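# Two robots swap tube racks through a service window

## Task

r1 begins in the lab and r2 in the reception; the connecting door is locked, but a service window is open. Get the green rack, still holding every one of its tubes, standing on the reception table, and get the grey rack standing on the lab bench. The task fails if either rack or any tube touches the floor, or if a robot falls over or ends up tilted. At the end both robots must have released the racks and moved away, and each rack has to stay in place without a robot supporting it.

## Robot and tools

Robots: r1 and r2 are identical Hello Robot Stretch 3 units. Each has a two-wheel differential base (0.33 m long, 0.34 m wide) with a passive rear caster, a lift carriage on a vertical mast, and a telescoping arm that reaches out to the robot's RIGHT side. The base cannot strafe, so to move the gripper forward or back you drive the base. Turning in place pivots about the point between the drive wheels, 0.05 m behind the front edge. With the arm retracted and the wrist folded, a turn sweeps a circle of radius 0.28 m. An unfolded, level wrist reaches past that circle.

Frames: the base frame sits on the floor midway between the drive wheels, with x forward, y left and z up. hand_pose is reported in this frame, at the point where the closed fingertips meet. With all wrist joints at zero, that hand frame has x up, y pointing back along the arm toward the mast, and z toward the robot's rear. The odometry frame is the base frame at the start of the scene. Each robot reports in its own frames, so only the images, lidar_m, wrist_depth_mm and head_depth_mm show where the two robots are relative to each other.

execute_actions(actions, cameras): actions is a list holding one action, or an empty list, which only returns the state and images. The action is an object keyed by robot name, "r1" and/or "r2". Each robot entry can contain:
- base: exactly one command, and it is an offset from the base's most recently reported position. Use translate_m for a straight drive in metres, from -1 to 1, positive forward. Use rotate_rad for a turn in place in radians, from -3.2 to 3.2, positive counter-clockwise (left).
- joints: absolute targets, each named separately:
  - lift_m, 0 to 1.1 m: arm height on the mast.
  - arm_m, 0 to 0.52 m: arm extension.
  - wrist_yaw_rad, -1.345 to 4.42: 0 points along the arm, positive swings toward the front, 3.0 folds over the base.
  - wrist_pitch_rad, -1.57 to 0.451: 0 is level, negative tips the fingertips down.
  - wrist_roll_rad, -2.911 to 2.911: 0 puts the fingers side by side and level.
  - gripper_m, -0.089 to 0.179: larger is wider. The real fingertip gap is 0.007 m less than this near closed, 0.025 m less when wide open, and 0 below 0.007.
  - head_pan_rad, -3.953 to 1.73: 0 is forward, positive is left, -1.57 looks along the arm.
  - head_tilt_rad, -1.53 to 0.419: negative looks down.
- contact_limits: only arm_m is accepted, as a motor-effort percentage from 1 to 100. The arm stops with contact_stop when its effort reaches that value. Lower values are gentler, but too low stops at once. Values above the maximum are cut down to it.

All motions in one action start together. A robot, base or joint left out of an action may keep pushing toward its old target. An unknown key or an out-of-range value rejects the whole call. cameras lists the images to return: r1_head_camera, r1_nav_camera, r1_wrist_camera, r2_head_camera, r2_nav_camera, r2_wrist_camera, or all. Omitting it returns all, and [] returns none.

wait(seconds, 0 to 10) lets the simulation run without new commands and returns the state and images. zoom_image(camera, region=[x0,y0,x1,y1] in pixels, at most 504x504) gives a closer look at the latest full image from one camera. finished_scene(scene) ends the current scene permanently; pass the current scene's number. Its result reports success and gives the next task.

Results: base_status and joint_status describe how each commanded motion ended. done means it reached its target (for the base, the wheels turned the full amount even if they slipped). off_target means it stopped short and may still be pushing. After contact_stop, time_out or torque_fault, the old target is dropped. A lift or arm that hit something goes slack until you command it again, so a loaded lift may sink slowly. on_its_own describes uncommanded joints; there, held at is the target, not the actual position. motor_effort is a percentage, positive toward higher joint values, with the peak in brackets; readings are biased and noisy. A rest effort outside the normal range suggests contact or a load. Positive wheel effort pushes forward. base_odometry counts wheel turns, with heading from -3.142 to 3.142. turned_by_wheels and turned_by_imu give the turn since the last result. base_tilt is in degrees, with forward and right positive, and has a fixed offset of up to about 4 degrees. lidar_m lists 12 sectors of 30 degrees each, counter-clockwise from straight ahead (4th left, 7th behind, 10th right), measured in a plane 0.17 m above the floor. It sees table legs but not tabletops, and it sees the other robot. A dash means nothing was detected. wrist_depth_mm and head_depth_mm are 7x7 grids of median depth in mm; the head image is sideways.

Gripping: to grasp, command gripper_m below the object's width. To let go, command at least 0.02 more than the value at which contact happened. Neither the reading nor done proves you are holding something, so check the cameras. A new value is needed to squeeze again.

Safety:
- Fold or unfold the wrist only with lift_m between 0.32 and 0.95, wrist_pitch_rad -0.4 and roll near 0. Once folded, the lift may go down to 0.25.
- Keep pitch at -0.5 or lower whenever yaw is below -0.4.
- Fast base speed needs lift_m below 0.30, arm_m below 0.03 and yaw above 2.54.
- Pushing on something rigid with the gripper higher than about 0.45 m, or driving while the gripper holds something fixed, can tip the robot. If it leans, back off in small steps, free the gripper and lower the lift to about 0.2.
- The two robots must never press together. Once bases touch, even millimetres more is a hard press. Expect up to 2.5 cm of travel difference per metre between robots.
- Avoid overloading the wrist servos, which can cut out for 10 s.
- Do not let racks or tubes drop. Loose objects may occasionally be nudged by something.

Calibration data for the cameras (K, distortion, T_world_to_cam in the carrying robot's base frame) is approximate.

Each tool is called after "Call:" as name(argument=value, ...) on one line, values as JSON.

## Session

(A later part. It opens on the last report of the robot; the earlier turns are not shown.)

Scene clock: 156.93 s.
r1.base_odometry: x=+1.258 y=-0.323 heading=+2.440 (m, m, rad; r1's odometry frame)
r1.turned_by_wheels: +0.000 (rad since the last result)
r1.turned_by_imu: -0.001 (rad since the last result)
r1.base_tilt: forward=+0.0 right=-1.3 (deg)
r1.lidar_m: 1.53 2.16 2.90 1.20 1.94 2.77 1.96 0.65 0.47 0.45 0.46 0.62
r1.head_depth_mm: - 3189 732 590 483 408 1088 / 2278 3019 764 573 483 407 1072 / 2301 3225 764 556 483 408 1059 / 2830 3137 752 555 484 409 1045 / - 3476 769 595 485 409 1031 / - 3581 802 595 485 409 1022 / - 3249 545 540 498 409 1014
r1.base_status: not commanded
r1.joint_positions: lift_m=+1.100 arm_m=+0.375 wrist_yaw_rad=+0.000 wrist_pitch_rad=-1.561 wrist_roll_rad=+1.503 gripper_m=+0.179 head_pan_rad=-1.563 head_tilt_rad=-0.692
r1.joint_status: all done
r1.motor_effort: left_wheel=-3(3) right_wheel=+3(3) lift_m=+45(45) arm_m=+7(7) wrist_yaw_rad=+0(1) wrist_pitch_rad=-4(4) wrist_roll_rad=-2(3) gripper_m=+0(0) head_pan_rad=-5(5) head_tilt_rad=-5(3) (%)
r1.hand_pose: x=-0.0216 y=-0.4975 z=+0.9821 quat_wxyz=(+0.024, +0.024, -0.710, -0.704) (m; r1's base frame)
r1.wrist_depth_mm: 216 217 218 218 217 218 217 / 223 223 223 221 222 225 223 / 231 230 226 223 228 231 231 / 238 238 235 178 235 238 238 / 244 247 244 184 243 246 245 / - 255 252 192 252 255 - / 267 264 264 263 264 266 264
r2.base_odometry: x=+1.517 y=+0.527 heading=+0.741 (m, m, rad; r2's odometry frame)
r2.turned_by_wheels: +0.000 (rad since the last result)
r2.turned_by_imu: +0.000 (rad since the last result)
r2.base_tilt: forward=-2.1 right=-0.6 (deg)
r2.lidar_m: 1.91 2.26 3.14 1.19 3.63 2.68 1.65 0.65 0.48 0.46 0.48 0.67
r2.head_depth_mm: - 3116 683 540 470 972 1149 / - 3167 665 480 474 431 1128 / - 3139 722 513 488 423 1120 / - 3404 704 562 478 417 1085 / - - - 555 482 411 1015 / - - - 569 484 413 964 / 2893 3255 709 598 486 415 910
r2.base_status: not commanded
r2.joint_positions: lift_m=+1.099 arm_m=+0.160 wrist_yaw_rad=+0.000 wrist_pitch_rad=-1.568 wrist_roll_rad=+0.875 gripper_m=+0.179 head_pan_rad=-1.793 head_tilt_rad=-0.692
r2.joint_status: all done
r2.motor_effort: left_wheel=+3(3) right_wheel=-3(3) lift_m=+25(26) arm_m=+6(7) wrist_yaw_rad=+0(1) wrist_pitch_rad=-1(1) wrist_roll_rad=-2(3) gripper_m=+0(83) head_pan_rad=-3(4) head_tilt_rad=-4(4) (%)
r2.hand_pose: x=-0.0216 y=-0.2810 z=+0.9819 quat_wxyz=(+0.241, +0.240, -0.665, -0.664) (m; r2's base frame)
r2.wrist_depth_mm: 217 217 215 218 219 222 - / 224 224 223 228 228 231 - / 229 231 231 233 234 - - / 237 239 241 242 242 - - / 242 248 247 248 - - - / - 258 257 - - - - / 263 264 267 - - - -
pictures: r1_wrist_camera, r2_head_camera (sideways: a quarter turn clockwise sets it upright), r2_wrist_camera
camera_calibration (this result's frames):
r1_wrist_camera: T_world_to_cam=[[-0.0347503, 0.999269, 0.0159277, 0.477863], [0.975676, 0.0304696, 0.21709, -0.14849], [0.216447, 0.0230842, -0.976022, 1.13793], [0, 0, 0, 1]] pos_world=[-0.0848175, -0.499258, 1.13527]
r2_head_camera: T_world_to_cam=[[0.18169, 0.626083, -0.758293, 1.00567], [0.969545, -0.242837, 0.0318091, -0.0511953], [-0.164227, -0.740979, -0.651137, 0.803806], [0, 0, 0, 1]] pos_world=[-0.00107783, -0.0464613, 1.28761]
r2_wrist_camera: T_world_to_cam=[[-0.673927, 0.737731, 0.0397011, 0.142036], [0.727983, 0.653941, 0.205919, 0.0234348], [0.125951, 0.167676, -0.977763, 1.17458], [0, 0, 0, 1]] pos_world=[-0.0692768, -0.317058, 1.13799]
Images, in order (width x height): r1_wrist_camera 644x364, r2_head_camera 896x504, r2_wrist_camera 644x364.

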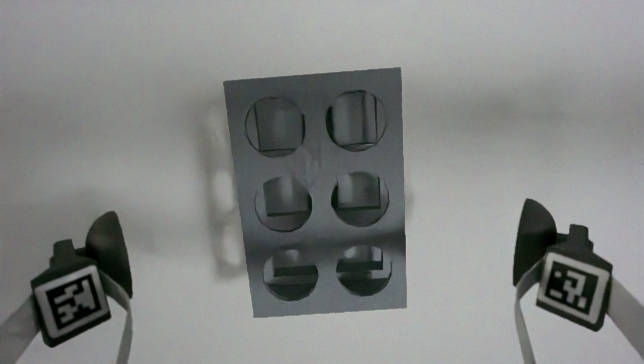

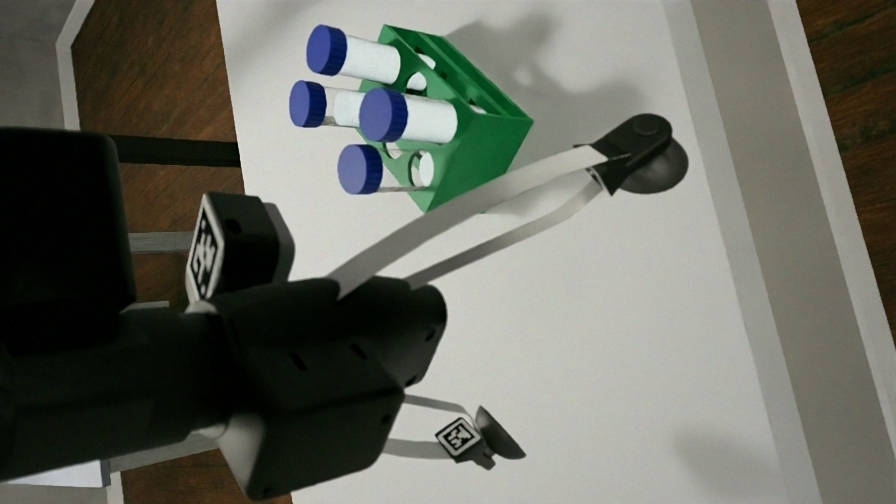

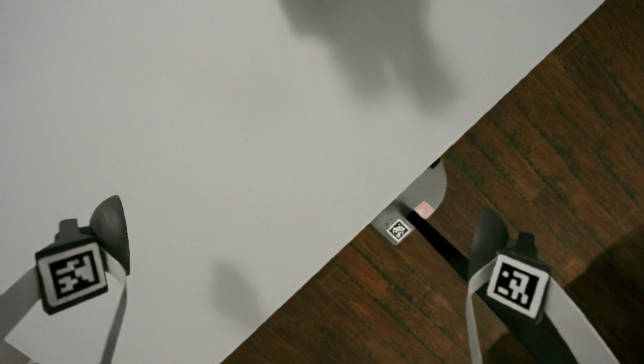

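Call:
execute_actions(actions=[{"r1":{"base":{"translate_m":-0.017},"joints":{"lift_m":1.066,"wrist_roll_rad":1.45}},"r2":{"base":{"translate_m":-0.06},"joints":{"arm_m":0.21}}}], cameras=[])

Call:
execute_actions(actions=[{"r1":{"joints":{"gripper_m":0.046}},"r2":{"base":{"translate_m":-0.04},"joints":{"arm_m":0.245}}}], cameras=[])

Call:
execute_actions(actions=[{"r1":{"joints":{"lift_m":1.1}},"r2":{"base":{"translate_m":-0.03},"joints":{"arm_m":0.27}}}], cameras=["r2_wrist_camera","r1_wrist_camera","r2_head_camera"])

Scene clock: 160.00 s.
r1.base_odometry: x=+1.271 y=-0.334 heading=+2.440 (m, m, rad; r1's odometry frame)
r1.turned_by_wheels: +0.000 (rad since the last result)
r1.turned_by_imu: -0.001 (rad since the last result)
r1.base_tilt: forward=+0.0 right=-1.3 (deg)
r1.lidar_m: 1.53 2.17 2.92 1.19 1.88 2.76 1.96 0.66 0.47 0.45 0.47 0.62
r1.head_depth_mm: - 3342 665 591 482 408 1086 / - 2128 764 591 483 407 1071 / - 3112 764 554 483 408 1058 / 2526 - 749 555 484 409 1049 / - 3491 769 575 484 409 1034 / - 3622 768 596 486 409 1023 / - 3633 684 559 485 410 1012
r1.base_status: done
r1.joint_positions: lift_m=+1.066 arm_m=+0.375 wrist_yaw_rad=+0.000 wrist_pitch_rad=-1.561 wrist_roll_rad=+1.453 gripper_m=+0.179 head_pan_rad=-1.563 head_tilt_rad=-0.692
r1.joint_status: all done
r1.motor_effort: left_wheel=-3(8) right_wheel=+4(5) lift_m=+32(41) arm_m=+7(7) wrist_yaw_rad=-1(2) wrist_pitch_rad=-4(4) wrist_roll_rad=-2(3) gripper_m=+0(0) head_pan_rad=-5(5) head_tilt_rad=-3(3) (%)
r1.hand_pose: x=-0.0216 y=-0.4975 z=+0.9485 quat_wxyz=(+0.042, +0.041, -0.709, -0.703) (m; r1's base frame)
r1.wrist_depth_mm: 186 186 185 186 186 186 185 / 192 191 191 192 191 191 192 / 197 197 194 139 175 197 198 / 203 204 174 174 196 204 204 / 209 211 206 147 206 210 210 / - 218 185 155 185 218 - / 228 225 195 185 192 226 227
r2.base_odometry: x=+1.473 y=+0.487 heading=+0.741 (m, m, rad; r2's odometry frame)
r2.turned_by_wheels: +0.000 (rad since the last result)
r2.turned_by_imu: +0.000 (rad since the last result)
r2.base_tilt: forward=-2.1 right=-0.6 (deg)
r2.lidar_m: 1.91 2.32 3.23 1.20 3.56 2.61 1.64 0.65 0.48 0.46 0.48 0.67
r2.head_depth_mm: - 3134 663 567 469 970 1150 / - 3210 715 538 473 431 1133 / - 3041 698 486 453 424 1118 / - 2870 755 501 479 416 1075 / - - - 581 481 410 1020 / - - - 584 483 412 957 / 2202 3021 721 573 487 414 908
r2.base_status: done
r2.joint_positions: lift_m=+1.099 arm_m=+0.210 wrist_yaw_rad=+0.000 wrist_pitch_rad=-1.568 wrist_roll_rad=+0.875 gripper_m=+0.179 head_pan_rad=-1.793 head_tilt_rad=-0.692
r2.joint_status: all done
r2.motor_effort: left_wheel=+4(7) right_wheel=-3(10) lift_m=+25(25) arm_m=+6(7) wrist_yaw_rad=-1(1) wrist_pitch_rad=-1(0) wrist_roll_rad=-3(2) gripper_m=+0(0) head_pan_rad=-3(3) head_tilt_rad=-4(4) (%)
r2.hand_pose: x=-0.0216 y=-0.3310 z=+0.9819 quat_wxyz=(+0.241, +0.240, -0.665, -0.664) (m; r2's base frame)
r2.wrist_depth_mm: 214 217 166 107 109 220 224 / 222 222 222 168 224 229 230 / 228 231 230 235 238 236 - / 236 237 241 240 241 - - / 243 247 248 249 252 - - / - 255 259 258 - - - / 261 264 264 269 - - -
pictures: none
No camera images: the call's "cameras" was empty. Leave "cameras" out to get every camera's image.

Scene clock: 161.80 s.
r1.base_odometry: x=+1.271 y=-0.334 heading=+2.440 (m, m, rad; r1's odometry frame)
r1.turned_by_wheels: +0.000 (rad since the last result)
r1.turned_by_imu: +0.000 (rad since the last result)
r1.base_tilt: forward=-0.1 right=-1.4 (deg)
r1.lidar_m: 1.54 2.17 2.92 1.19 1.89 2.75 1.96 0.65 0.47 0.45 0.47 0.62
r1.head_depth_mm: - 3568 666 591 482 408 1090 / 1520 2047 764 592 483 408 1074 / - 3154 764 554 484 408 1059 / 2558 - 767 557 484 409 1048 / - 3457 768 575 485 409 1034 / - 3581 769 596 485 409 1024 / - 3641 685 560 486 410 1010
r1.base_status: not commanded
r1.joint_positions: lift_m=+1.066 arm_m=+0.375 wrist_yaw_rad=+0.000 wrist_pitch_rad=-1.561 wrist_roll_rad=+1.453 gripper_m=+0.047 head_pan_rad=-1.563 head_tilt_rad=-0.692
r1.joint_status: all done
r1.motor_effort: left_wheel=-3(3) right_wheel=+3(3) lift_m=+33(33) arm_m=+7(8) wrist_yaw_rad=-1(1) wrist_pitch_rad=-4(4) wrist_roll_rad=-2(2) gripper_m=-18(100) head_pan_rad=-5(4) head_tilt_rad=-3(3) (%)
r1.hand_pose: x=-0.0216 y=-0.4976 z=+0.9484 quat_wxyz=(+0.042, +0.041, -0.709, -0.703) (m; r1's base frame)
r1.wrist_depth_mm: 186 186 186 186 186 186 187 / 192 192 191 192 191 191 192 / 198 197 193 138 137 198 197 / 204 203 174 173 196 203 205 / 210 211 146 146 146 211 210 / 218 217 154 153 153 217 217 / 225 226 222 178 190 224 226
r2.base_odometry: x=+1.444 y=+0.460 heading=+0.741 (m, m, rad; r2's odometry frame)
r2.turned_by_wheels: +0.000 (rad since the last result)
r2.turned_by_imu: +0.000 (rad since the last result)
r2.base_tilt: forward=-2.1 right=-0.6 (deg)
r2.lidar_m: 1.91 2.36 3.27 1.21 1.27 2.57 1.63 0.65 0.48 0.46 0.48 0.67
r2.head_depth_mm: - 834 629 566 470 967 1149 / - 3199 693 569 473 431 1130 / - 3002 722 524 469 424 1116 / 2070 2819 755 448 470 416 1078 / 2011 - 686 504 481 410 1018 / - - 691 584 483 412 959 / 2129 3003 747 581 486 414 909
r2.base_status: done
r2.joint_positions: lift_m=+1.099 arm_m=+0.245 wrist_yaw_rad=+0.000 wrist_pitch_rad=-1.568 wrist_roll_rad=+0.875 gripper_m=+0.179 head_pan_rad=-1.793 head_tilt_rad=-0.692
r2.joint_status: all done
r2.motor_effort: left_wheel=+3(5) right_wheel=-3(8) lift_m=+26(26) arm_m=+6(6) wrist_yaw_rad=+0(0) wrist_pitch_rad=-1(0) wrist_roll_rad=-2(2) gripper_m=+1(0) head_pan_rad=-3(3) head_tilt_rad=-4(4) (%)
r2.hand_pose: x=-0.0216 y=-0.3660 z=+0.9819 quat_wxyz=(+0.241, +0.240, -0.665, -0.664) (m; r2's base frame)
r2.wrist_depth_mm: 216 216 217 164 170 221 221 / 221 224 222 217 224 230 229 / 228 229 229 158 232 236 237 / 238 239 236 119 121 243 - / 242 246 246 249 251 - - / - 257 258 259 260 - - / 264 262 267 269 - - -
pictures: none
No camera images: the call's "cameras" was empty. Leave "cameras" out to get every camera's image.

Scene clock: 164.20 s.
r1.base_odometry: x=+1.271 y=-0.334 heading=+2.440 (m, m, rad; r1's odometry frame)
r1.turned_by_wheels: +0.000 (rad since the last result)
r1.turned_by_imu: -0.001 (rad since the last result)
r1.base_tilt: forward=+0.0 right=-1.3 (deg)
r1.lidar_m: 1.53 2.18 2.93 1.20 1.88 2.74 1.96 0.65 0.47 0.45 0.47 0.62
r1.head_depth_mm: - 3538 665 592 482 408 1083 / 1033 3052 764 592 483 408 1073 / 2298 3190 765 553 483 408 1061 / 2860 3207 737 541 484 408 1045 / - 3484 769 576 484 408 1034 / - 3616 767 595 485 409 1017 / - 3623 683 559 486 409 1011
r1.base_status: not commanded
r1.joint_positions: lift_m=+1.100 arm_m=+0.375 wrist_yaw_rad=+0.000 wrist_pitch_rad=-1.561 wrist_roll_rad=+1.453 gripper_m=+0.047 head_pan_rad=-1.563 head_tilt_rad=-0.692
r1.joint_status: all done
r1.motor_effort: left_wheel=-3(3) right_wheel=+3(3) lift_m=+46(49) arm_m=+8(7) wrist_yaw_rad=+0(1) wrist_pitch_rad=-4(4) wrist_roll_rad=-2(2) gripper_m=-19(19) head_pan_rad=-5(5) head_tilt_rad=-3(3) (%)
r1.hand_pose: x=-0.0216 y=-0.4976 z=+0.9820 quat_wxyz=(+0.042, +0.041, -0.709, -0.703) (m; r1's base frame)
r1.wrist_depth_mm: 218 216 217 217 216 217 217 / 224 225 223 224 224 223 224 / 230 231 193 137 137 231 232 / 238 238 173 173 195 238 239 / 246 246 146 145 146 245 245 / 254 253 153 152 152 253 256 / 264 264 260 178 190 264 264
r2.base_odometry: x=+1.421 y=+0.440 heading=+0.741 (m, m, rad; r2's odometry frame)
r2.turned_by_wheels: +0.000 (rad since the last result)
r2.turned_by_imu: +0.000 (rad since the last result)
r2.base_tilt: forward=-2.1 right=-0.5 (deg)
r2.lidar_m: 1.91 2.40 3.34 1.21 1.26 2.54 1.64 0.64 0.48 0.46 0.48 0.67
r2.head_depth_mm: 485 864 612 564 470 965 1146 / - 3152 665 570 473 430 1131 / - 3183 722 557 475 422 1118 / 2076 1742 739 494 477 416 1078 / 2011 - 709 447 471 410 1014 / - - 712 568 484 411 956 / 2032 - 752 588 487 414 904
r2.base_status: done
r2.joint_positions: lift_m=+1.099 arm_m=+0.270 wrist_yaw_rad=+0.000 wrist_pitch_rad=-1.568 wrist_roll_rad=+0.875 gripper_m=+0.179 head_pan_rad=-1.793 head_tilt_rad=-0.692
r2.joint_status: all done
r2.motor_effort: left_wheel=+3(4) right_wheel=-3(9) lift_m=+26(25) arm_m=+6(6) wrist_yaw_rad=+0(1) wrist_pitch_rad=+0(0) wrist_roll_rad=-3(3) gripper_m=+0(0) head_pan_rad=-3(3) head_tilt_rad=-4(4) (%)
r2.hand_pose: x=-0.0216 y=-0.3910 z=+0.9819 quat_wxyz=(+0.241, +0.240, -0.665, -0.664) (m; r2's base frame)
r2.wrist_depth_mm: 215 217 216 106 108 221 222 / 221 222 223 168 111 227 231 / 228 230 230 228 235 236 238 / 235 237 237 181 242 244 249 / 243 247 123 126 250 253 - / - 254 257 256 257 - - / 260 263 265 267 271 - -
pictures: r1_wrist_camera, r2_head_camera (sideways: a quarter turn clockwise sets it upright), r2_wrist_camera
camera_calibration (this result's frames):
r1_wrist_camera: T_world_to_cam=[[-0.0842061, 0.996319, 0.0160287, 0.475243], [0.973061, 0.0787544, 0.21668, -0.124098], [0.21462, 0.0338427, -0.976111, 1.14328], [0, 0, 0, 1]] pos_world=[-0.084598, -0.502412, 1.13524]
r2_head_camera: T_world_to_cam=[[0.181702, 0.626079, -0.758293, 1.00567], [0.969541, -0.242856, 0.0318091, -0.0511953], [-0.164241, -0.740976, -0.651137, 0.803806], [0, 0, 0, 1]] pos_world=[-0.00107872, -0.0464612, 1.28761]
r2_wrist_camera: T_world_to_cam=[[-0.673928, 0.737729, 0.0397012, 0.22319], [0.727982, 0.653942, 0.205919, 0.0953724], [0.12595, 0.167676, -0.977763, 1.19302], [0, 0, 0, 1]] pos_world=[-0.0692767, -0.427064, 1.13799]
Images, in order (width x height): r1_wrist_camera 644x364, r2_head_camera 896x504, r2_wrist_camera 644x364.

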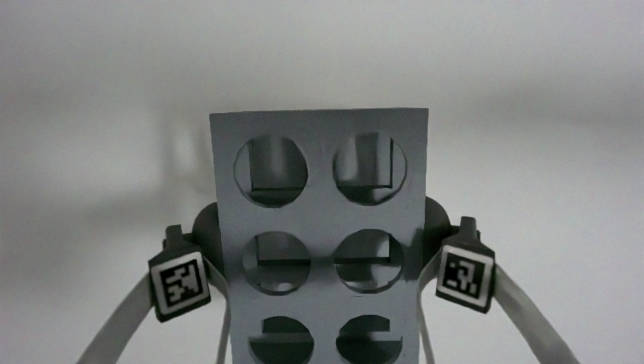

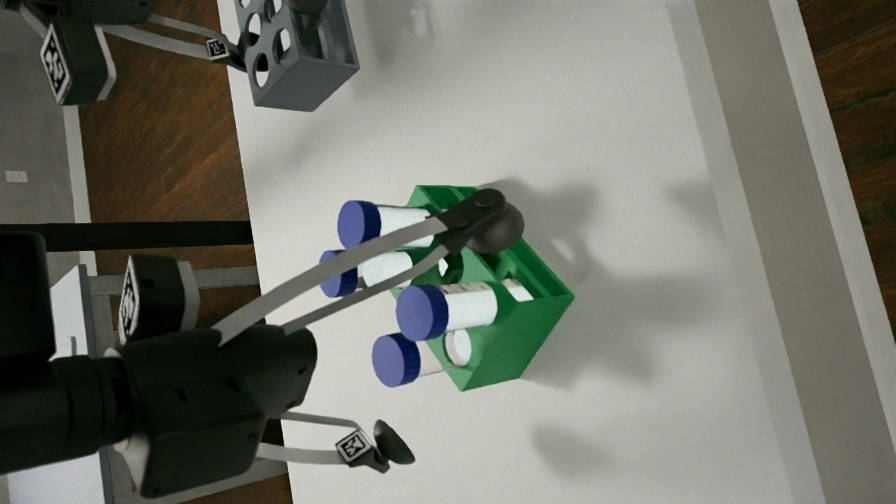

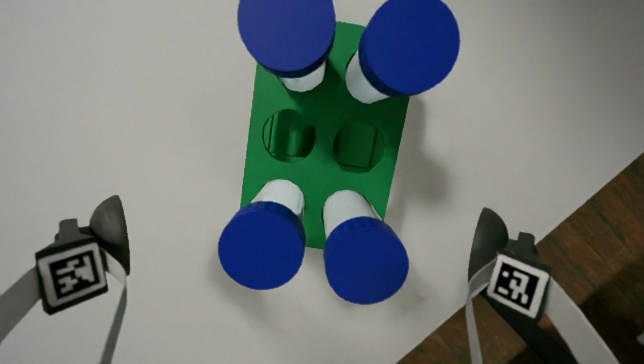

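Call:
execute_actions(actions=[{"r1":{"joints":{"arm_m":0.06}},"r2":{"base":{"translate_m":-0.042},"joints":{"arm_m":0.294,"wrist_roll_rad":1.0}}}], cameras=["r2_wrist_camera"])

Call:
execute_actions(actions=[{"r1":{"base":{"rotate_rad":1.8}},"r2":{"joints":{"lift_m":1.055,"gripper_m":0.14}}}], cameras=["r2_wrist_camera","r2_head_camera"])

Scene clock: 168.30 s.
r1.base_odometry: x=+1.271 y=-0.334 heading=+2.440 (m, m, rad; r1's odometry frame)
r1.turned_by_wheels: +0.000 (rad since the last result)
r1.turned_by_imu: -0.001 (rad since the last result)
r1.base_tilt: forward=+0.0 right=-1.4 (deg)
r1.lidar_m: 1.53 2.18 2.92 1.19 1.89 2.74 1.96 0.66 0.47 0.45 0.47 0.62
r1.head_depth_mm: - - 665 - 470 409 1094 / - - - - 471 317 310 / - - - - - 342 - / 2829 3368 800 - 461 314 302 / - 3385 785 - 472 350 314 / - 3625 768 595 485 410 1025 / - 3599 685 559 486 410 1014
r1.base_status: not commanded
r1.joint_positions: lift_m=+1.100 arm_m=+0.060 wrist_yaw_rad=+0.000 wrist_pitch_rad=-1.561 wrist_roll_rad=+1.452 gripper_m=+0.047 head_pan_rad=-1.563 head_tilt_rad=-0.692
r1.joint_status: all done
r1.motor_effort: left_wheel=-3(3) right_wheel=+4(3) lift_m=+46(46) arm_m=-7(7) wrist_yaw_rad=-2(0) wrist_pitch_rad=-4(4) wrist_roll_rad=-1(2) gripper_m=-18(18) head_pan_rad=-4(4) head_tilt_rad=-4(4) (%)
r1.hand_pose: x=-0.0216 y=-0.1834 z=+0.9820 quat_wxyz=(+0.043, +0.042, -0.709, -0.703) (m; r1's base frame)
r1.wrist_depth_mm: 217 218 218 - - - - / 225 224 225 - - - - / 232 232 192 137 136 - - / 238 239 174 173 195 - - / 248 247 146 146 146 - - / 256 255 153 153 153 - - / 265 265 261 178 190 - -
r2.base_odometry: x=+1.391 y=+0.411 heading=+0.741 (m, m, rad; r2's odometry frame)
r2.turned_by_wheels: +0.000 (rad since the last result)
r2.turned_by_imu: +0.000 (rad since the last result)
r2.base_tilt: forward=-2.2 right=-0.6 (deg)
r2.lidar_m: 1.90 2.44 3.38 1.22 1.24 2.48 1.63 0.65 0.48 0.46 0.48 0.67
r2.head_depth_mm: - 3117 708 565 469 441 1150 / - 2886 715 570 473 430 1136 / 781 832 722 574 475 423 1119 / 1972 2274 742 523 478 416 1077 / 2042 2922 589 494 471 410 1009 / - - 726 442 471 412 954 / 2203 2172 749 574 486 413 905
r2.base_status: done
r2.joint_positions: lift_m=+1.099 arm_m=+0.294 wrist_yaw_rad=+0.000 wrist_pitch_rad=-1.568 wrist_roll_rad=+0.994 gripper_m=+0.179 head_pan_rad=-1.793 head_tilt_rad=-0.692
r2.joint_status: all done
r2.motor_effort: left_wheel=+4(5) right_wheel=-3(9) lift_m=+26(26) arm_m=+6(7) wrist_yaw_rad=-1(0) wrist_pitch_rad=-1(1) wrist_roll_rad=+3(4) gripper_m=+0(0) head_pan_rad=-3(3) head_tilt_rad=-4(4) (%)
r2.hand_pose: x=-0.0216 y=-0.4150 z=+0.9819 quat_wxyz=(+0.201, +0.201, -0.679, -0.677) (m; r2's base frame)
r2.wrist_depth_mm: 216 216 215 218 219 220 223 / 222 223 224 227 227 229 231 / 230 230 114 173 232 236 238 / 236 238 117 119 239 243 248 / 240 247 246 189 250 251 - / - 256 253 190 261 - - / 262 263 132 133 271 - -
pictures: r2_wrist_camera
camera_calibration (this result's frames):
r2_wrist_camera: T_world_to_cam=[[-0.581602, 0.812515, 0.0394829, 0.274135], [0.800413, 0.562927, 0.206038, 0.0747257], [0.145183, 0.151434, -0.977747, 1.1907], [0, 0, 0, 1]] pos_world=[-0.0732432, -0.445117, 1.13798]
Images, in order (width x height): r2_wrist_camera 644x364.

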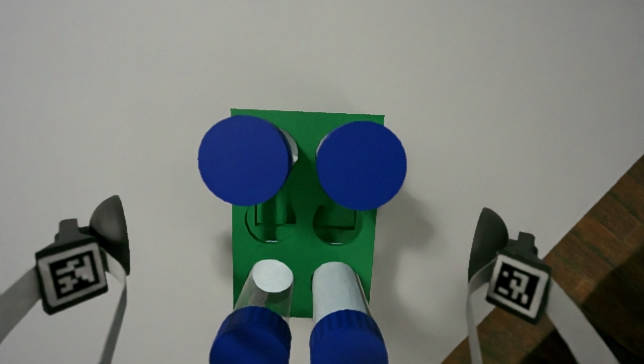

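Scene clock: 172.13 s.
r1.base_odometry: x=+1.271 y=-0.334 heading=-2.043 (m, m, rad; r1's odometry frame)
r1.turned_by_wheels: +1.800 (rad since the last result)
r1.turned_by_imu: +1.818 (rad since the last result)
r1.base_tilt: forward=+0.0 right=-1.4 (deg)
r1.lidar_m: 1.20 1.34 2.64 1.02 0.54 0.45 0.45 0.50 0.82 2.11 2.36 1.20
r1.head_depth_mm: - - 2260 - 1558 1358 1132 / - - - - 1568 317 310 / - - - - - 342 - / 1825 2079 2341 - 1534 314 302 / 1867 2120 2363 - 1572 350 313 / 1906 2149 2370 1974 1617 1373 1177 / 1921 2197 2422 1978 1622 1364 1178
r1.base_status: done
r1.joint_positions: lift_m=+1.100 arm_m=+0.060 wrist_yaw_rad=+0.000 wrist_pitch_rad=-1.561 wrist_roll_rad=+1.452 gripper_m=+0.047 head_pan_rad=-1.563 head_tilt_rad=-0.692
r1.joint_status: not commanded
r1.motor_effort: left_wheel=-3(7) right_wheel=+4(8) lift_m=+46(46) arm_m=-7(7) wrist_yaw_rad=-2(1) wrist_pitch_rad=-4(4) wrist_roll_rad=-1(1) gripper_m=-19(18) head_pan_rad=-5(5) head_tilt_rad=-4(4) (%)
r1.hand_pose: x=-0.0216 y=-0.1834 z=+0.9820 quat_wxyz=(+0.043, +0.042, -0.709, -0.703) (m; r1's base frame)
r1.wrist_depth_mm: - - - - - - 955 / - - - - - - - / - - 192 138 136 - - / - - 173 173 195 - - / - - 146 146 146 - - / - - 153 153 152 - - / - - - 178 191 - -
r2.base_odometry: x=+1.391 y=+0.411 heading=+0.741 (m, m, rad; r2's odometry frame)
r2.turned_by_wheels: +0.000 (rad since the last result)
r2.turned_by_imu: -0.001 (rad since the last result)
r2.base_tilt: forward=-2.1 right=-0.6 (deg)
r2.lidar_m: 1.91 2.44 3.39 1.22 1.25 2.50 1.63 0.64 0.48 0.46 0.48 0.67
r2.head_depth_mm: - 867 712 566 470 441 1150 / 1047 2995 716 569 472 430 1134 / - 3199 721 573 476 422 1119 / - 2877 730 559 468 416 1074 / - - 760 492 470 411 1012 / - - - 442 471 413 954 / 2206 3237 724 574 486 414 905
r2.base_status: not commanded
r2.joint_positions: lift_m=+1.055 arm_m=+0.294 wrist_yaw_rad=+0.000 wrist_pitch_rad=-1.568 wrist_roll_rad=+0.994 gripper_m=+0.140 head_pan_rad=-1.793 head_tilt_rad=-0.692
r2.joint_status: all done
r2.motor_effort: left_wheel=+4(4) right_wheel=-3(3) lift_m=+19(25) arm_m=+6(5) wrist_yaw_rad=+0(0) wrist_pitch_rad=+0(1) wrist_roll_rad=+3(3) gripper_m=+0(84) head_pan_rad=-4(3) head_tilt_rad=-4(4) (%)
r2.hand_pose: x=-0.0216 y=-0.4150 z=+0.9376 quat_wxyz=(+0.201, +0.201, -0.679, -0.677) (m; r2's base frame)
r2.wrist_depth_mm: 175 175 176 177 179 180 181 / 179 180 182 183 185 185 187 / 187 185 71 130 129 191 192 / 192 72 72 73 73 197 200 / 198 74 74 138 75 204 207 / 205 208 157 146 210 210 - / 214 215 160 141 220 221 -
pictures: r2_head_camera (sideways: a quarter turn clockwise sets it upright), r2_wrist_camera
camera_calibration (this result's frames):
r2_head_camera: T_world_to_cam=[[0.181703, 0.626079, -0.758293, 1.00567], [0.969541, -0.242856, 0.0318091, -0.0511953], [-0.164241, -0.740976, -0.651137, 0.803806], [0, 0, 0, 1]] pos_world=[-0.00107875, -0.0464612, 1.28761]
r2_wrist_camera: T_world_to_cam=[[-0.581589, 0.812524, 0.0394828, 0.275888], [0.800422, 0.562914, 0.206038, 0.0838457], [0.145185, 0.151432, -0.977747, 1.1474], [0, 0, 0, 1]] pos_world=[-0.0732437, -0.445117, 1.0937]
Images, in order (width x height): r2_head_camera 896x504, r2_wrist_camera 644x364.

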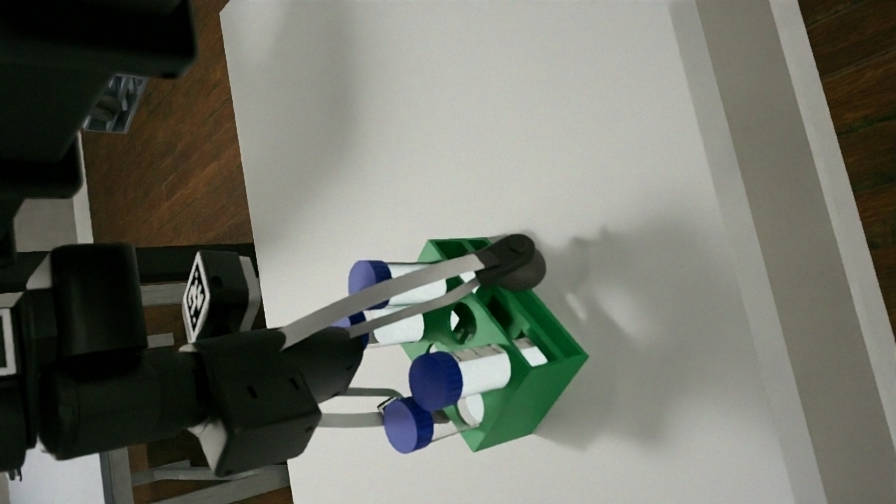

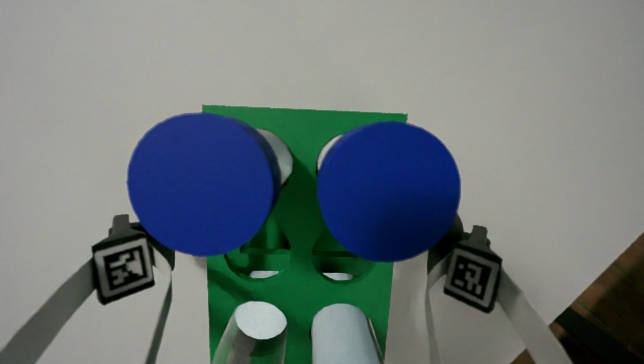

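Call:
execute_actions(actions=[{"r1":{"base":{"translate_m":0.25}},"r2":{"joints":{"gripper_m":0.042}}}], cameras=[])

Call:
execute_actions(actions=[{"r1":{"base":{"translate_m":0.3}},"r2":{"joints":{"lift_m":1.08}}}], cameras=["r2_wrist_camera","r2_head_camera"])

Scene clock: 176.53 s.
r1.base_odometry: x=+1.157 y=-0.556 heading=-2.043 (m, m, rad; r1's odometry frame)
r1.turned_by_wheels: +0.000 (rad since the last result)
r1.turned_by_imu: -0.001 (rad since the last result)
r1.base_tilt: forward=+0.1 right=-1.5 (deg)
r1.lidar_m: 1.16 1.08 2.58 1.58 0.84 0.70 0.69 0.78 1.21 2.15 2.41 0.96
r1.head_depth_mm: - - 2276 - 1568 1357 1127 / - - - - 1558 317 310 / - - - - - 342 - / 1872 2135 2380 - 1528 314 302 / 1915 2165 2379 - 1570 350 313 / 1951 2195 2423 1986 1614 1359 1180 / 1984 2231 2455 1973 1616 1359 1177
r1.base_status: done
r1.joint_positions: lift_m=+1.100 arm_m=+0.060 wrist_yaw_rad=+0.000 wrist_pitch_rad=-1.561 wrist_roll_rad=+1.452 gripper_m=+0.047 head_pan_rad=-1.563 head_tilt_rad=-0.692
r1.joint_status: not commanded
r1.motor_effort: left_wheel=-3(4) right_wheel=+4(9) lift_m=+46(46) arm_m=-7(6) wrist_yaw_rad=-1(2) wrist_pitch_rad=-4(4) wrist_roll_rad=-1(1) gripper_m=-18(18) head_pan_rad=-5(4) head_tilt_rad=-4(4) (%)
r1.hand_pose: x=-0.0216 y=-0.1834 z=+0.9820 quat_wxyz=(+0.043, +0.042, -0.709, -0.703) (m; r1's base frame)
r1.wrist_depth_mm: - - - - - - - / - - - - - - - / - - 193 138 136 - - / - - 173 173 195 - - / - - 146 145 146 - - / - - 153 153 152 - - / - - - 179 189 - -
r2.base_odometry: x=+1.391 y=+0.411 heading=+0.741 (m, m, rad; r2's odometry frame)
r2.turned_by_wheels: +0.000 (rad since the last result)
r2.turned_by_imu: -0.001 (rad since the last result)
r2.base_tilt: forward=-2.1 right=-0.6 (deg)
r2.lidar_m: 1.91 2.44 3.41 1.22 1.25 2.49 1.63 0.65 0.48 0.46 0.48 0.67
r2.head_depth_mm: - 865 710 566 470 441 1150 / - 3155 716 569 473 430 1133 / - 3225 721 573 476 423 1115 / - 3429 728 535 478 416 1071 / - 2161 747 495 470 410 1012 / - - - 442 471 412 956 / 2202 3322 722 573 486 413 901
r2.base_status: not commanded
r2.joint_positions: lift_m=+1.055 arm_m=+0.294 wrist_yaw_rad=+0.000 wrist_pitch_rad=-1.568 wrist_roll_rad=+0.994 gripper_m=+0.043 head_pan_rad=-1.793 head_tilt_rad=-0.692
r2.joint_status: all done
r2.motor_effort: left_wheel=+3(3) right_wheel=-3(3) lift_m=+19(19) arm_m=+6(6) wrist_yaw_rad=+0(0) wrist_pitch_rad=-1(1) wrist_roll_rad=+3(3) gripper_m=-17(91) head_pan_rad=-3(3) head_tilt_rad=-4(4) (%)
r2.hand_pose: x=-0.0216 y=-0.4151 z=+0.9376 quat_wxyz=(+0.201, +0.200, -0.679, -0.677) (m; r2's base frame)
r2.wrist_depth_mm: 175 176 177 178 179 181 181 / 181 182 183 184 185 186 187 / 187 186 71 131 130 191 193 / 192 73 72 74 73 199 200 / 199 199 74 139 76 207 207 / 206 206 145 146 211 212 - / 212 215 160 141 219 222 -
pictures: none
No camera images: the call's "cameras" was empty. Leave "cameras" out to get every camera's image.

Scene clock: 180.93 s.
r1.base_odometry: x=+1.020 y=-0.824 heading=-2.044 (m, m, rad; r1's odometry frame)
r1.turned_by_wheels: +0.000 (rad since the last result)
r1.turned_by_imu: -0.001 (rad since the last result)
r1.base_tilt: forward=+0.0 right=-1.4 (deg)
r1.lidar_m: 1.02 0.80 2.53 2.23 1.19 0.99 0.99 1.11 1.76 2.22 2.48 0.67
r1.head_depth_mm: - - 2327 - 1565 1351 1127 / - - - - 1567 316 310 / - - - - - 342 - / 1908 2183 2427 - 1532 314 302 / 1959 2204 2447 - 1567 350 313 / 2019 2267 2455 1974 1611 1365 1174 / 2044 2309 2475 1979 1618 1367 1180
r1.base_status: done
r1.joint_positions: lift_m=+1.100 arm_m=+0.060 wrist_yaw_rad=+0.000 wrist_pitch_rad=-1.561 wrist_roll_rad=+1.452 gripper_m=+0.047 head_pan_rad=-1.563 head_tilt_rad=-0.692
r1.joint_status: not commanded
r1.motor_effort: left_wheel=-4(5) right_wheel=+4(7) lift_m=+46(47) arm_m=-7(7) wrist_yaw_rad=+0(0) wrist_pitch_rad=-4(4) wrist_roll_rad=-1(1) gripper_m=-19(19) head_pan_rad=-4(5) head_tilt_rad=-3(4) (%)
r1.hand_pose: x=-0.0216 y=-0.1834 z=+0.9820 quat_wxyz=(+0.043, +0.042, -0.709, -0.703) (m; r1's base frame)
r1.wrist_depth_mm: - - - - - - - / - - - - - - - / - - 192 137 136 - - / - - 173 173 195 - - / - - 146 145 146 - - / - - 153 152 153 - - / - - - 178 190 - -
r2.base_odometry: x=+1.391 y=+0.411 heading=+0.741 (m, m, rad; r2's odometry frame)
r2.turned_by_wheels: +0.000 (rad since the last result)
r2.turned_by_imu: -0.001 (rad since the last result)
r2.base_tilt: forward=-2.1 right=-0.6 (deg)
r2.lidar_m: 1.90 2.44 3.40 1.22 1.24 2.49 1.63 0.64 0.47 0.46 0.48 0.67
r2.head_depth_mm: - 3134 710 565 470 441 1151 / - 3171 715 570 473 431 1132 / - 3186 721 574 475 423 1118 / - 3205 728 530 479 416 1079 / 2042 2918 708 475 470 410 1010 / - - 712 423 471 412 953 / 2046 3203 749 572 487 414 901
r2.base_status: not commanded
r2.joint_positions: lift_m=+1.080 arm_m=+0.294 wrist_yaw_rad=+0.000 wrist_pitch_rad=-1.567 wrist_roll_rad=+0.994 gripper_m=+0.043 head_pan_rad=-1.793 head_tilt_rad=-0.692
r2.joint_status: all done
r2.motor_effort: left_wheel=+3(3) right_wheel=-3(4) lift_m=+27(33) arm_m=+6(5) wrist_yaw_rad=-1(0) wrist_pitch_rad=-1(1) wrist_roll_rad=+3(3) gripper_m=-15(18) head_pan_rad=-3(3) head_tilt_rad=-4(4) (%)
r2.hand_pose: x=-0.0216 y=-0.4153 z=+0.9621 quat_wxyz=(+0.202, +0.200, -0.679, -0.677) (m; r2's base frame)
r2.wrist_depth_mm: 197 198 199 200 200 203 205 / 203 203 206 206 208 209 211 / 210 208 74 134 134 216 219 / 215 213 75 77 77 223 224 / 224 226 77 142 79 232 - / 232 231 149 148 235 241 - / 239 242 162 141 248 - -
pictures: r2_head_camera (sideways: a quarter turn clockwise sets it upright), r2_wrist_camera
camera_calibration (this result's frames):
r2_head_camera: T_world_to_cam=[[0.181703, 0.626079, -0.758293, 1.00567], [0.969541, -0.242856, 0.0318091, -0.0511953], [-0.164241, -0.740976, -0.651137, 0.803806], [0, 0, 0, 1]] pos_world=[-0.00107875, -0.0464612, 1.28761]
r2_wrist_camera: T_world_to_cam=[[-0.581521, 0.81261, 0.0387067, 0.275913], [0.800469, 0.563044, 0.2055, 0.0795116], [0.145198, 0.150486, -0.977891, 1.17115], [0, 0, 0, 1]] pos_world=[-0.0732462, -0.44522, 1.11824]
Images, in order (width x height): r2_head_camera 896x504, r2_wrist_camera 644x364.

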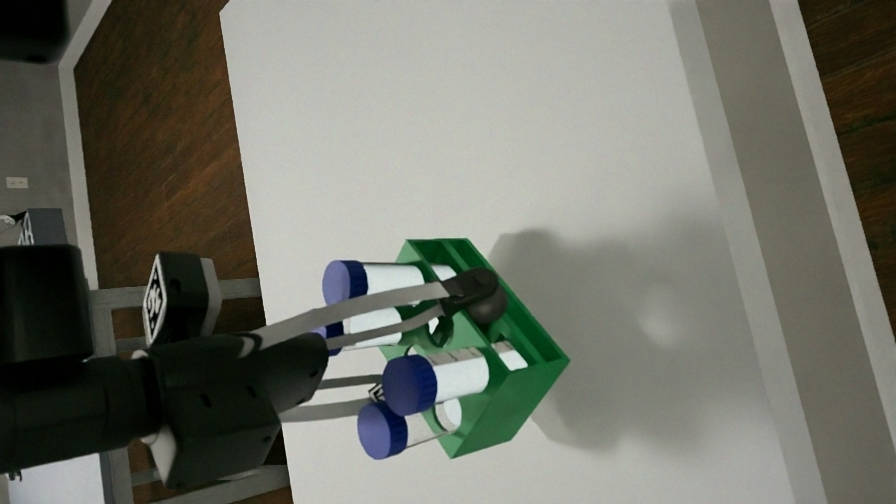

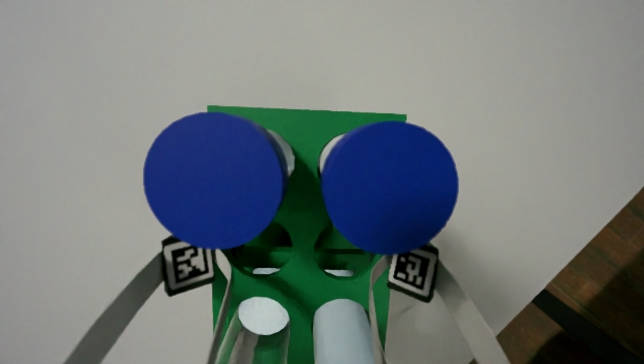

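Call:
execute_actions(actions=[{"r1":{"base":{"translate_m":0.33}},"r2":{"joints":{"gripper_m":0.036,"lift_m":1.1,"arm_m":0.12,"wrist_roll_rad":1.57,"head_pan_rad":-1.57}}}], cameras=[])

Call:
execute_actions(actions=[{"r1":{"base":{"rotate_rad":1.31}},"r2":{"base":{"rotate_rad":1.5}}}], cameras=[])

Call:
execute_actions(actions=[{"r1":{"joints":{"arm_m":0.5,"lift_m":1.0}},"r2":{"base":{"translate_m":0.85},"joints":{"lift_m":1.1}}}], cameras=["r1_head_camera","r1_wrist_camera"])

Call:
execute_actions(actions=[{"r2":{"base":{"rotate_rad":1.57},"joints":{"arm_m":0.4,"lift_m":1.0}}}], cameras=["r2_head_camera"])

Scene clock: 186.10 s.
r1.base_odometry: x=+0.870 y=-1.117 heading=-2.044 (m, m, rad; r1's odometry frame)
r1.turned_by_wheels: +0.000 (rad since the last result)
r1.turned_by_imu: -0.001 (rad since the last result)
r1.base_tilt: forward=+0.0 right=-1.4 (deg)
r1.lidar_m: 0.88 0.51 2.47 2.46 1.57 1.31 1.31 1.46 2.29 2.28 0.40 0.39
r1.head_depth_mm: - - 2334 - 1570 1363 1126 / - - - - 1567 316 310 / - - - - - 342 - / 1985 2256 2484 - 1539 315 303 / 2020 2291 2471 - 1578 350 313 / 2065 2338 2513 1982 1617 1367 1180 / 2118 2366 2545 1983 1621 1370 1181
r1.base_status: done
r1.joint_positions: lift_m=+1.100 arm_m=+0.060 wrist_yaw_rad=+0.000 wrist_pitch_rad=-1.561 wrist_roll_rad=+1.452 gripper_m=+0.047 head_pan_rad=-1.563 head_tilt_rad=-0.692
r1.joint_status: not commanded
r1.motor_effort: left_wheel=-3(6) right_wheel=+4(9) lift_m=+46(46) arm_m=-7(7) wrist_yaw_rad=-1(0) wrist_pitch_rad=-4(4) wrist_roll_rad=-1(1) gripper_m=-18(19) head_pan_rad=-5(5) head_tilt_rad=-4(4) (%)
r1.hand_pose: x=-0.0216 y=-0.1834 z=+0.9820 quat_wxyz=(+0.043, +0.042, -0.709, -0.703) (m; r1's base frame)
r1.wrist_depth_mm: - - - - - - - / - - - - - - - / - - 193 138 136 - - / - - 173 173 195 - - / - - 147 146 146 - - / - - 153 153 152 - - / - - 450 178 190 - -
r2.base_odometry: x=+1.391 y=+0.411 heading=+0.741 (m, m, rad; r2's odometry frame)
r2.turned_by_wheels: +0.000 (rad since the last result)
r2.turned_by_imu: -0.001 (rad since the last result)
r2.base_tilt: forward=-2.1 right=-0.5 (deg)
r2.lidar_m: 1.91 2.44 3.37 1.22 1.25 2.50 1.63 0.64 0.48 0.46 0.48 0.67
r2.head_depth_mm: - 2939 - 565 453 402 1089 / - 3021 - 561 309 331 1085 / - - - - 379 - 1078 / 2278 3390 - 559 332 326 1073 / 2264 3035 722 579 458 402 1069 / - 3313 741 586 483 412 1058 / - 3364 748 589 486 414 1051
r2.base_status: not commanded
r2.joint_positions: lift_m=+1.099 arm_m=+0.120 wrist_yaw_rad=+0.000 wrist_pitch_rad=-1.566 wrist_roll_rad=+1.565 gripper_m=+0.037 head_pan_rad=-1.577 head_tilt_rad=-0.692
r2.joint_status: all done
r2.motor_effort: left_wheel=+3(4) right_wheel=-3(3) lift_m=+27(27) arm_m=-4(6) wrist_yaw_rad=-1(0) wrist_pitch_rad=-1(1) wrist_roll_rad=+3(4) gripper_m=-17(49) head_pan_rad=+4(26) head_tilt_rad=-4(4) (%)
r2.hand_pose: x=-0.0215 y=-0.2423 z=+0.9817 quat_wxyz=(+0.002, +0.002, -0.709, -0.706) (m; r2's base frame)
r2.wrist_depth_mm: 216 216 217 218 - - - / 223 224 224 226 - - - / 230 228 74 134 76 - - / 237 234 76 77 77 - - / 248 244 77 142 79 - - / 253 255 148 150 - - - / 265 264 161 142 - - -
pictures: none
No camera images: the call's "cameras" was empty. Leave "cameras" out to get every camera's image.

Scene clock: 189.47 s.
r1.base_odometry: x=+0.870 y=-1.117 heading=-0.734 (m, m, rad; r1's odometry frame)
r1.turned_by_wheels: +1.310 (rad since the last result)
r1.turned_by_imu: +1.323 (rad since the last result)
r1.base_tilt: forward=+0.0 right=-1.3 (deg)
r1.lidar_m: 2.46 1.99 1.39 1.31 1.34 1.71 2.28 2.33 0.39 1.77 0.59 0.51
r1.head_depth_mm: - - 2334 - 642 582 1128 / - - - - 643 317 310 / - - - - - 342 - / 2522 1477 1094 - 629 314 302 / 2550 1488 1073 - 645 350 313 / 2534 1430 1054 813 662 572 1178 / 2508 1499 1057 815 664 560 1179
r1.base_status: done
r1.joint_positions: lift_m=+1.100 arm_m=+0.060 wrist_yaw_rad=+0.000 wrist_pitch_rad=-1.561 wrist_roll_rad=+1.452 gripper_m=+0.047 head_pan_rad=-1.563 head_tilt_rad=-0.692
r1.joint_status: not commanded
r1.motor_effort: left_wheel=-3(9) right_wheel=+3(8) lift_m=+46(46) arm_m=-7(7) wrist_yaw_rad=+0(1) wrist_pitch_rad=-4(4) wrist_roll_rad=-1(1) gripper_m=-19(18) head_pan_rad=-4(5) head_tilt_rad=-3(4) (%)
r1.hand_pose: x=-0.0216 y=-0.1834 z=+0.9820 quat_wxyz=(+0.043, +0.042, -0.709, -0.703) (m; r1's base frame)
r1.wrist_depth_mm: 352 351 626 - - - - / 362 359 - - - - - / 362 371 192 137 136 - - / 384 384 174 173 196 - - / 398 394 146 146 146 - - / 411 409 153 153 152 - - / 428 424 417 178 190 - -
r2.base_odometry: x=+1.391 y=+0.411 heading=+2.241 (m, m, rad; r2's odometry frame)
r2.turned_by_wheels: +1.500 (rad since the last result)
r2.turned_by_imu: +1.529 (rad since the last result)
r2.base_tilt: forward=-2.1 right=-0.5 (deg)
r2.lidar_m: 1.22 1.24 2.54 2.11 0.69 0.48 0.46 0.47 0.62 1.52 2.40 3.17
r2.head_depth_mm: - 1211 - 1315 1249 1260 1170 / - 1521 - 1578 309 331 1174 / - - - - 378 - 1179 / 2017 2214 - 1860 332 326 1184 / 2008 2254 2370 1918 1523 1309 1190 / 1992 2226 2392 1934 1606 1372 1194 / 1976 2210 2369 1952 1613 1388 1197
r2.base_status: done
r2.joint_positions: lift_m=+1.099 arm_m=+0.120 wrist_yaw_rad=+0.000 wrist_pitch_rad=-1.566 wrist_roll_rad=+1.565 gripper_m=+0.037 head_pan_rad=-1.577 head_tilt_rad=-0.692
r2.joint_status: not commanded
r2.motor_effort: left_wheel=-1(5) right_wheel=+4(9) lift_m=+28(28) arm_m=-4(4) wrist_yaw_rad=+0(0) wrist_pitch_rad=-1(1) wrist_roll_rad=+3(3) gripper_m=-18(17) head_pan_rad=+4(4) head_tilt_rad=-4(4) (%)
r2.hand_pose: x=-0.0215 y=-0.2423 z=+0.9817 quat_wxyz=(+0.002, +0.002, -0.709, -0.706) (m; r2's base frame)
r2.wrist_depth_mm: - - - - - - - / - - - - - - - / - - 74 134 76 - - / - - 76 77 77 - - / - - 77 142 79 - - / - - 149 148 - - - / - - 163 141 - - -
pictures: none
No camera images: the call's "cameras" was empty. Leave "cameras" out to get every camera's image.

Scene clock: 199.47 s.
r1.base_odometry: x=+0.870 y=-1.117 heading=-0.734 (m, m, rad; r1's odometry frame)
r1.turned_by_wheels: +0.000 (rad since the last result)
r1.turned_by_imu: -0.002 (rad since the last result)
r1.base_tilt: forward=+0.0 right=-1.3 (deg)
r1.lidar_m: 2.46 1.99 1.38 1.31 1.33 1.71 2.28 2.33 0.39 1.76 0.59 0.51
r1.head_depth_mm: 2560 - 2438 1960 658 582 1127 / - 2966 2349 807 661 583 924 / - 1566 1045 761 642 583 1177 / 2542 - 1048 760 663 572 1175 / 2545 1485 1047 786 662 572 1176 / 2543 1427 1051 815 664 572 1181 / 2519 1488 1053 815 664 560 1177
r1.base_status: not commanded
r1.joint_positions: lift_m=+1.000 arm_m=+0.500 wrist_yaw_rad=+0.000 wrist_pitch_rad=-1.562 wrist_roll_rad=+1.452 gripper_m=+0.047 head_pan_rad=-1.563 head_tilt_rad=-0.692
r1.joint_status: all done
r1.motor_effort: left_wheel=-3(3) right_wheel=+4(4) lift_m=+34(43) arm_m=+7(10) wrist_yaw_rad=+0(0) wrist_pitch_rad=-4(4) wrist_roll_rad=-1(1) gripper_m=-19(19) head_pan_rad=-5(5) head_tilt_rad=-3(4) (%)
r1.hand_pose: x=-0.0216 y=-0.6225 z=+0.8824 quat_wxyz=(+0.042, +0.042, -0.709, -0.703) (m; r1's base frame)
r1.wrist_depth_mm: 256 254 256 257 255 255 256 / 262 264 263 263 263 263 263 / 273 272 192 138 137 270 269 / 281 282 173 173 196 268 281 / 289 290 147 146 146 290 291 / 301 299 153 153 153 297 301 / 311 310 305 178 190 314 309
r2.base_odometry: x=+0.863 y=+1.078 heading=+2.241 (m, m, rad; r2's odometry frame)
r2.turned_by_wheels: +0.000 (rad since the last result)
r2.turned_by_imu: -0.001 (rad since the last result)
r2.base_tilt: forward=-2.1 right=-0.6 (deg)
r2.lidar_m: 0.70 1.82 0.52 2.46 1.93 1.38 1.31 1.34 1.77 2.30 2.35 0.40
r2.head_depth_mm: - 2349 - 1864 1503 1282 1168 / - 2310 - 1863 308 331 1180 / - - - - 378 - 1181 / 1977 2178 - 1849 332 327 1186 / 1982 2201 2343 1925 1523 1307 1192 / 1954 2199 2373 1943 1614 1375 1196 / 1951 2168 2354 1943 1613 1374 1199
r2.base_status: done
r2.joint_positions: lift_m=+1.099 arm_m=+0.120 wrist_yaw_rad=+0.000 wrist_pitch_rad=-1.566 wrist_roll_rad=+1.565 gripper_m=+0.037 head_pan_rad=-1.577 head_tilt_rad=-0.692
r2.joint_status: all done
r2.motor_effort: left_wheel=-1(2) right_wheel=+4(8) lift_m=+27(25) arm_m=-3(5) wrist_yaw_rad=+0(1) wrist_pitch_rad=-1(1) wrist_roll_rad=+3(3) gripper_m=-17(18) head_pan_rad=+5(4) head_tilt_rad=-4(4) (%)
r2.hand_pose: x=-0.0215 y=-0.2423 z=+0.9817 quat_wxyz=(+0.002, +0.002, -0.709, -0.706) (m; r2's base frame)
r2.wrist_depth_mm: - - - - - - - / - - - - - - - / - - 74 133 76 - - / - - 76 77 78 - - / - - 78 143 79 - - / - - 150 149 - - - / - - 162 142 - - 726
pictures: r1_head_camera (sideways: a quarter turn clockwise sets it upright), r1_wrist_camera
camera_calibration (this result's frames):
r1_head_camera: T_world_to_cam=[[0.0115969, 0.629401, -0.776994, 1.02692], [0.999931, -0.00599163, 0.0100709, -0.0175169], [0.00168315, -0.777057, -0.629427, 0.776588], [0, 0, 0, 1]] pos_world=[0.00429945, -0.0429957, 1.28689]
r1_wrist_camera: T_world_to_cam=[[-0.0853545, 0.996221, 0.016093, 0.601204], [0.972972, 0.0798625, 0.216673, -0.0919886], [0.214569, 0.034152, -0.976112, 1.05048], [0, 0, 0, 1]] pos_world=[-0.0845831, -0.627462, 1.03565]
Images, in order (width x height): r1_head_camera 896x504, r1_wrist_camera 644x364.

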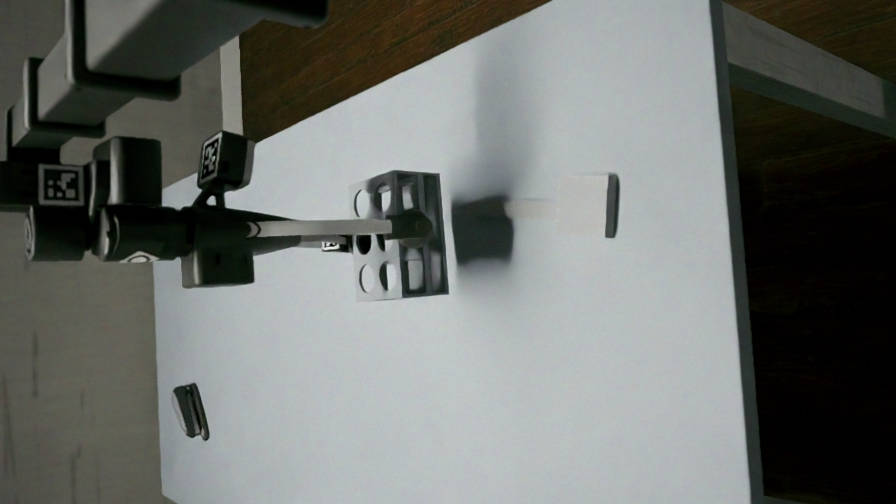

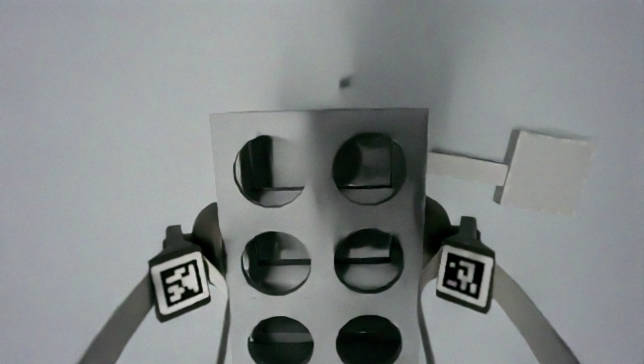

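Scene clock: 202.90 s.
r1.base_odometry: x=+0.870 y=-1.117 heading=-0.734 (m, m, rad; r1's odometry frame)
r1.turned_by_wheels: +0.000 (rad since the last result)
r1.turned_by_imu: -0.001 (rad since the last result)
r1.base_tilt: forward=+0.1 right=-1.4 (deg)
r1.lidar_m: 2.46 1.99 1.38 1.31 1.34 1.71 2.28 2.32 0.39 1.77 0.59 0.51
r1.head_depth_mm: 2550 - 2414 1963 659 582 1129 / - 2967 2337 809 660 583 925 / - 1573 1041 761 644 584 1179 / 2537 - 1049 761 662 571 1178 / 2539 1482 1048 785 661 571 1176 / 2521 1427 1050 811 662 571 1179 / 2503 1493 1050 813 665 560 1181
r1.base_status: not commanded
r1.joint_positions: lift_m=+1.000 arm_m=+0.500 wrist_yaw_rad=+0.000 wrist_pitch_rad=-1.562 wrist_roll_rad=+1.452 gripper_m=+0.047 head_pan_rad=-1.563 head_tilt_rad=-0.692
r1.joint_status: not commanded
r1.motor_effort: left_wheel=-3(3) right_wheel=+4(4) lift_m=+34(34) arm_m=+8(8) wrist_yaw_rad=+0(2) wrist_pitch_rad=-4(4) wrist_roll_rad=-1(1) gripper_m=-18(18) head_pan_rad=-5(5) head_tilt_rad=-4(3) (%)
r1.hand_pose: x=-0.0216 y=-0.6225 z=+0.8824 quat_wxyz=(+0.042, +0.042, -0.709, -0.703) (m; r1's base frame)
r1.wrist_depth_mm: 256 255 257 255 256 256 256 / 265 262 264 264 263 265 264 / 273 272 192 137 137 271 271 / 280 280 174 172 196 270 280 / 289 291 146 146 146 289 290 / 299 298 153 153 152 297 300 / 309 312 304 178 190 312 310
r2.base_odometry: x=+0.863 y=+1.078 heading=-2.473 (m, m, rad; r2's odometry frame)
r2.turned_by_wheels: +1.570 (rad since the last result)
r2.turned_by_imu: +1.600 (rad since the last result)
r2.base_tilt: forward=-2.1 right=-0.6 (deg)
r2.lidar_m: 2.46 1.92 1.38 1.31 1.35 1.78 2.30 2.36 0.40 0.71 1.81 0.52
r2.head_depth_mm: - 2858 2341 775 643 586 857 / - 2890 975 778 644 588 1119 / - 1328 954 609 650 579 1180 / 2629 - 926 616 652 581 1190 / 2583 1359 999 772 657 572 1189 / 2566 1371 1008 800 661 575 1192 / 2558 1395 1020 803 665 577 1202
r2.base_status: done
r2.joint_positions: lift_m=+1.000 arm_m=+0.400 wrist_yaw_rad=+0.000 wrist_pitch_rad=-1.564 wrist_roll_rad=+1.566 gripper_m=+0.037 head_pan_rad=-1.577 head_tilt_rad=-0.692
r2.joint_status: all done
r2.motor_effort: left_wheel=-2(6) right_wheel=+3(10) lift_m=+21(29) arm_m=+6(6) wrist_yaw_rad=-1(1) wrist_pitch_rad=-2(2) wrist_roll_rad=+2(2) gripper_m=-18(17) head_pan_rad=+4(5) head_tilt_rad=-4(4) (%)
r2.hand_pose: x=-0.0215 y=-0.5219 z=+0.8824 quat_wxyz=(+0.002, +0.002, -0.709, -0.705) (m; r2's base frame)
r2.wrist_depth_mm: 253 253 259 256 258 260 953 / 260 262 264 265 267 266 - / 270 270 74 134 134 276 - / 277 273 75 77 77 286 - / 289 288 77 144 79 301 - / 299 302 149 149 300 309 - / 306 314 162 142 318 - -
pictures: r2_head_camera (sideways: a quarter turn clockwise sets it upright)
camera_calibration (this result's frames):
r2_head_camera: T_world_to_cam=[[0.0431351, 0.650485, -0.758293, 1.00651], [0.999068, -0.0291693, 0.0318091, -0.0513754], [-0.00142754, -0.758959, -0.651137, 0.802813], [0, 0, 0, 1]] pos_world=[0.00905747, -0.0469194, 1.28761]
Images, in order (width x height): r2_head_camera 896x504.

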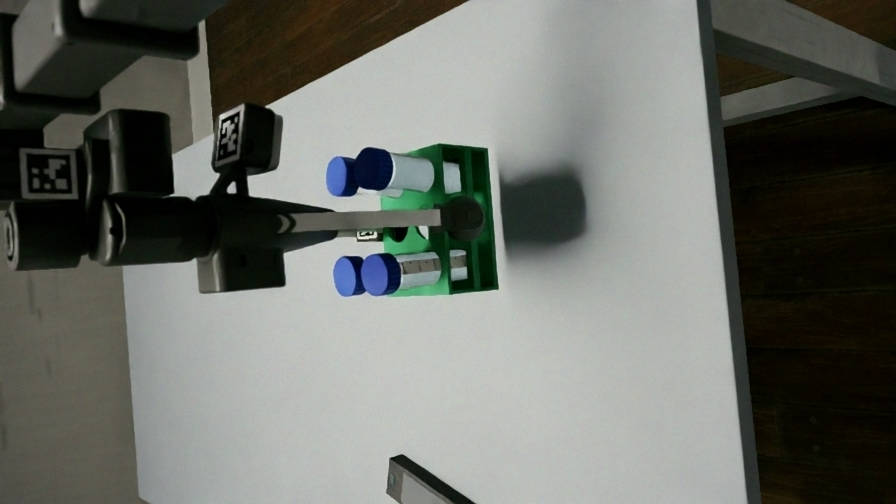

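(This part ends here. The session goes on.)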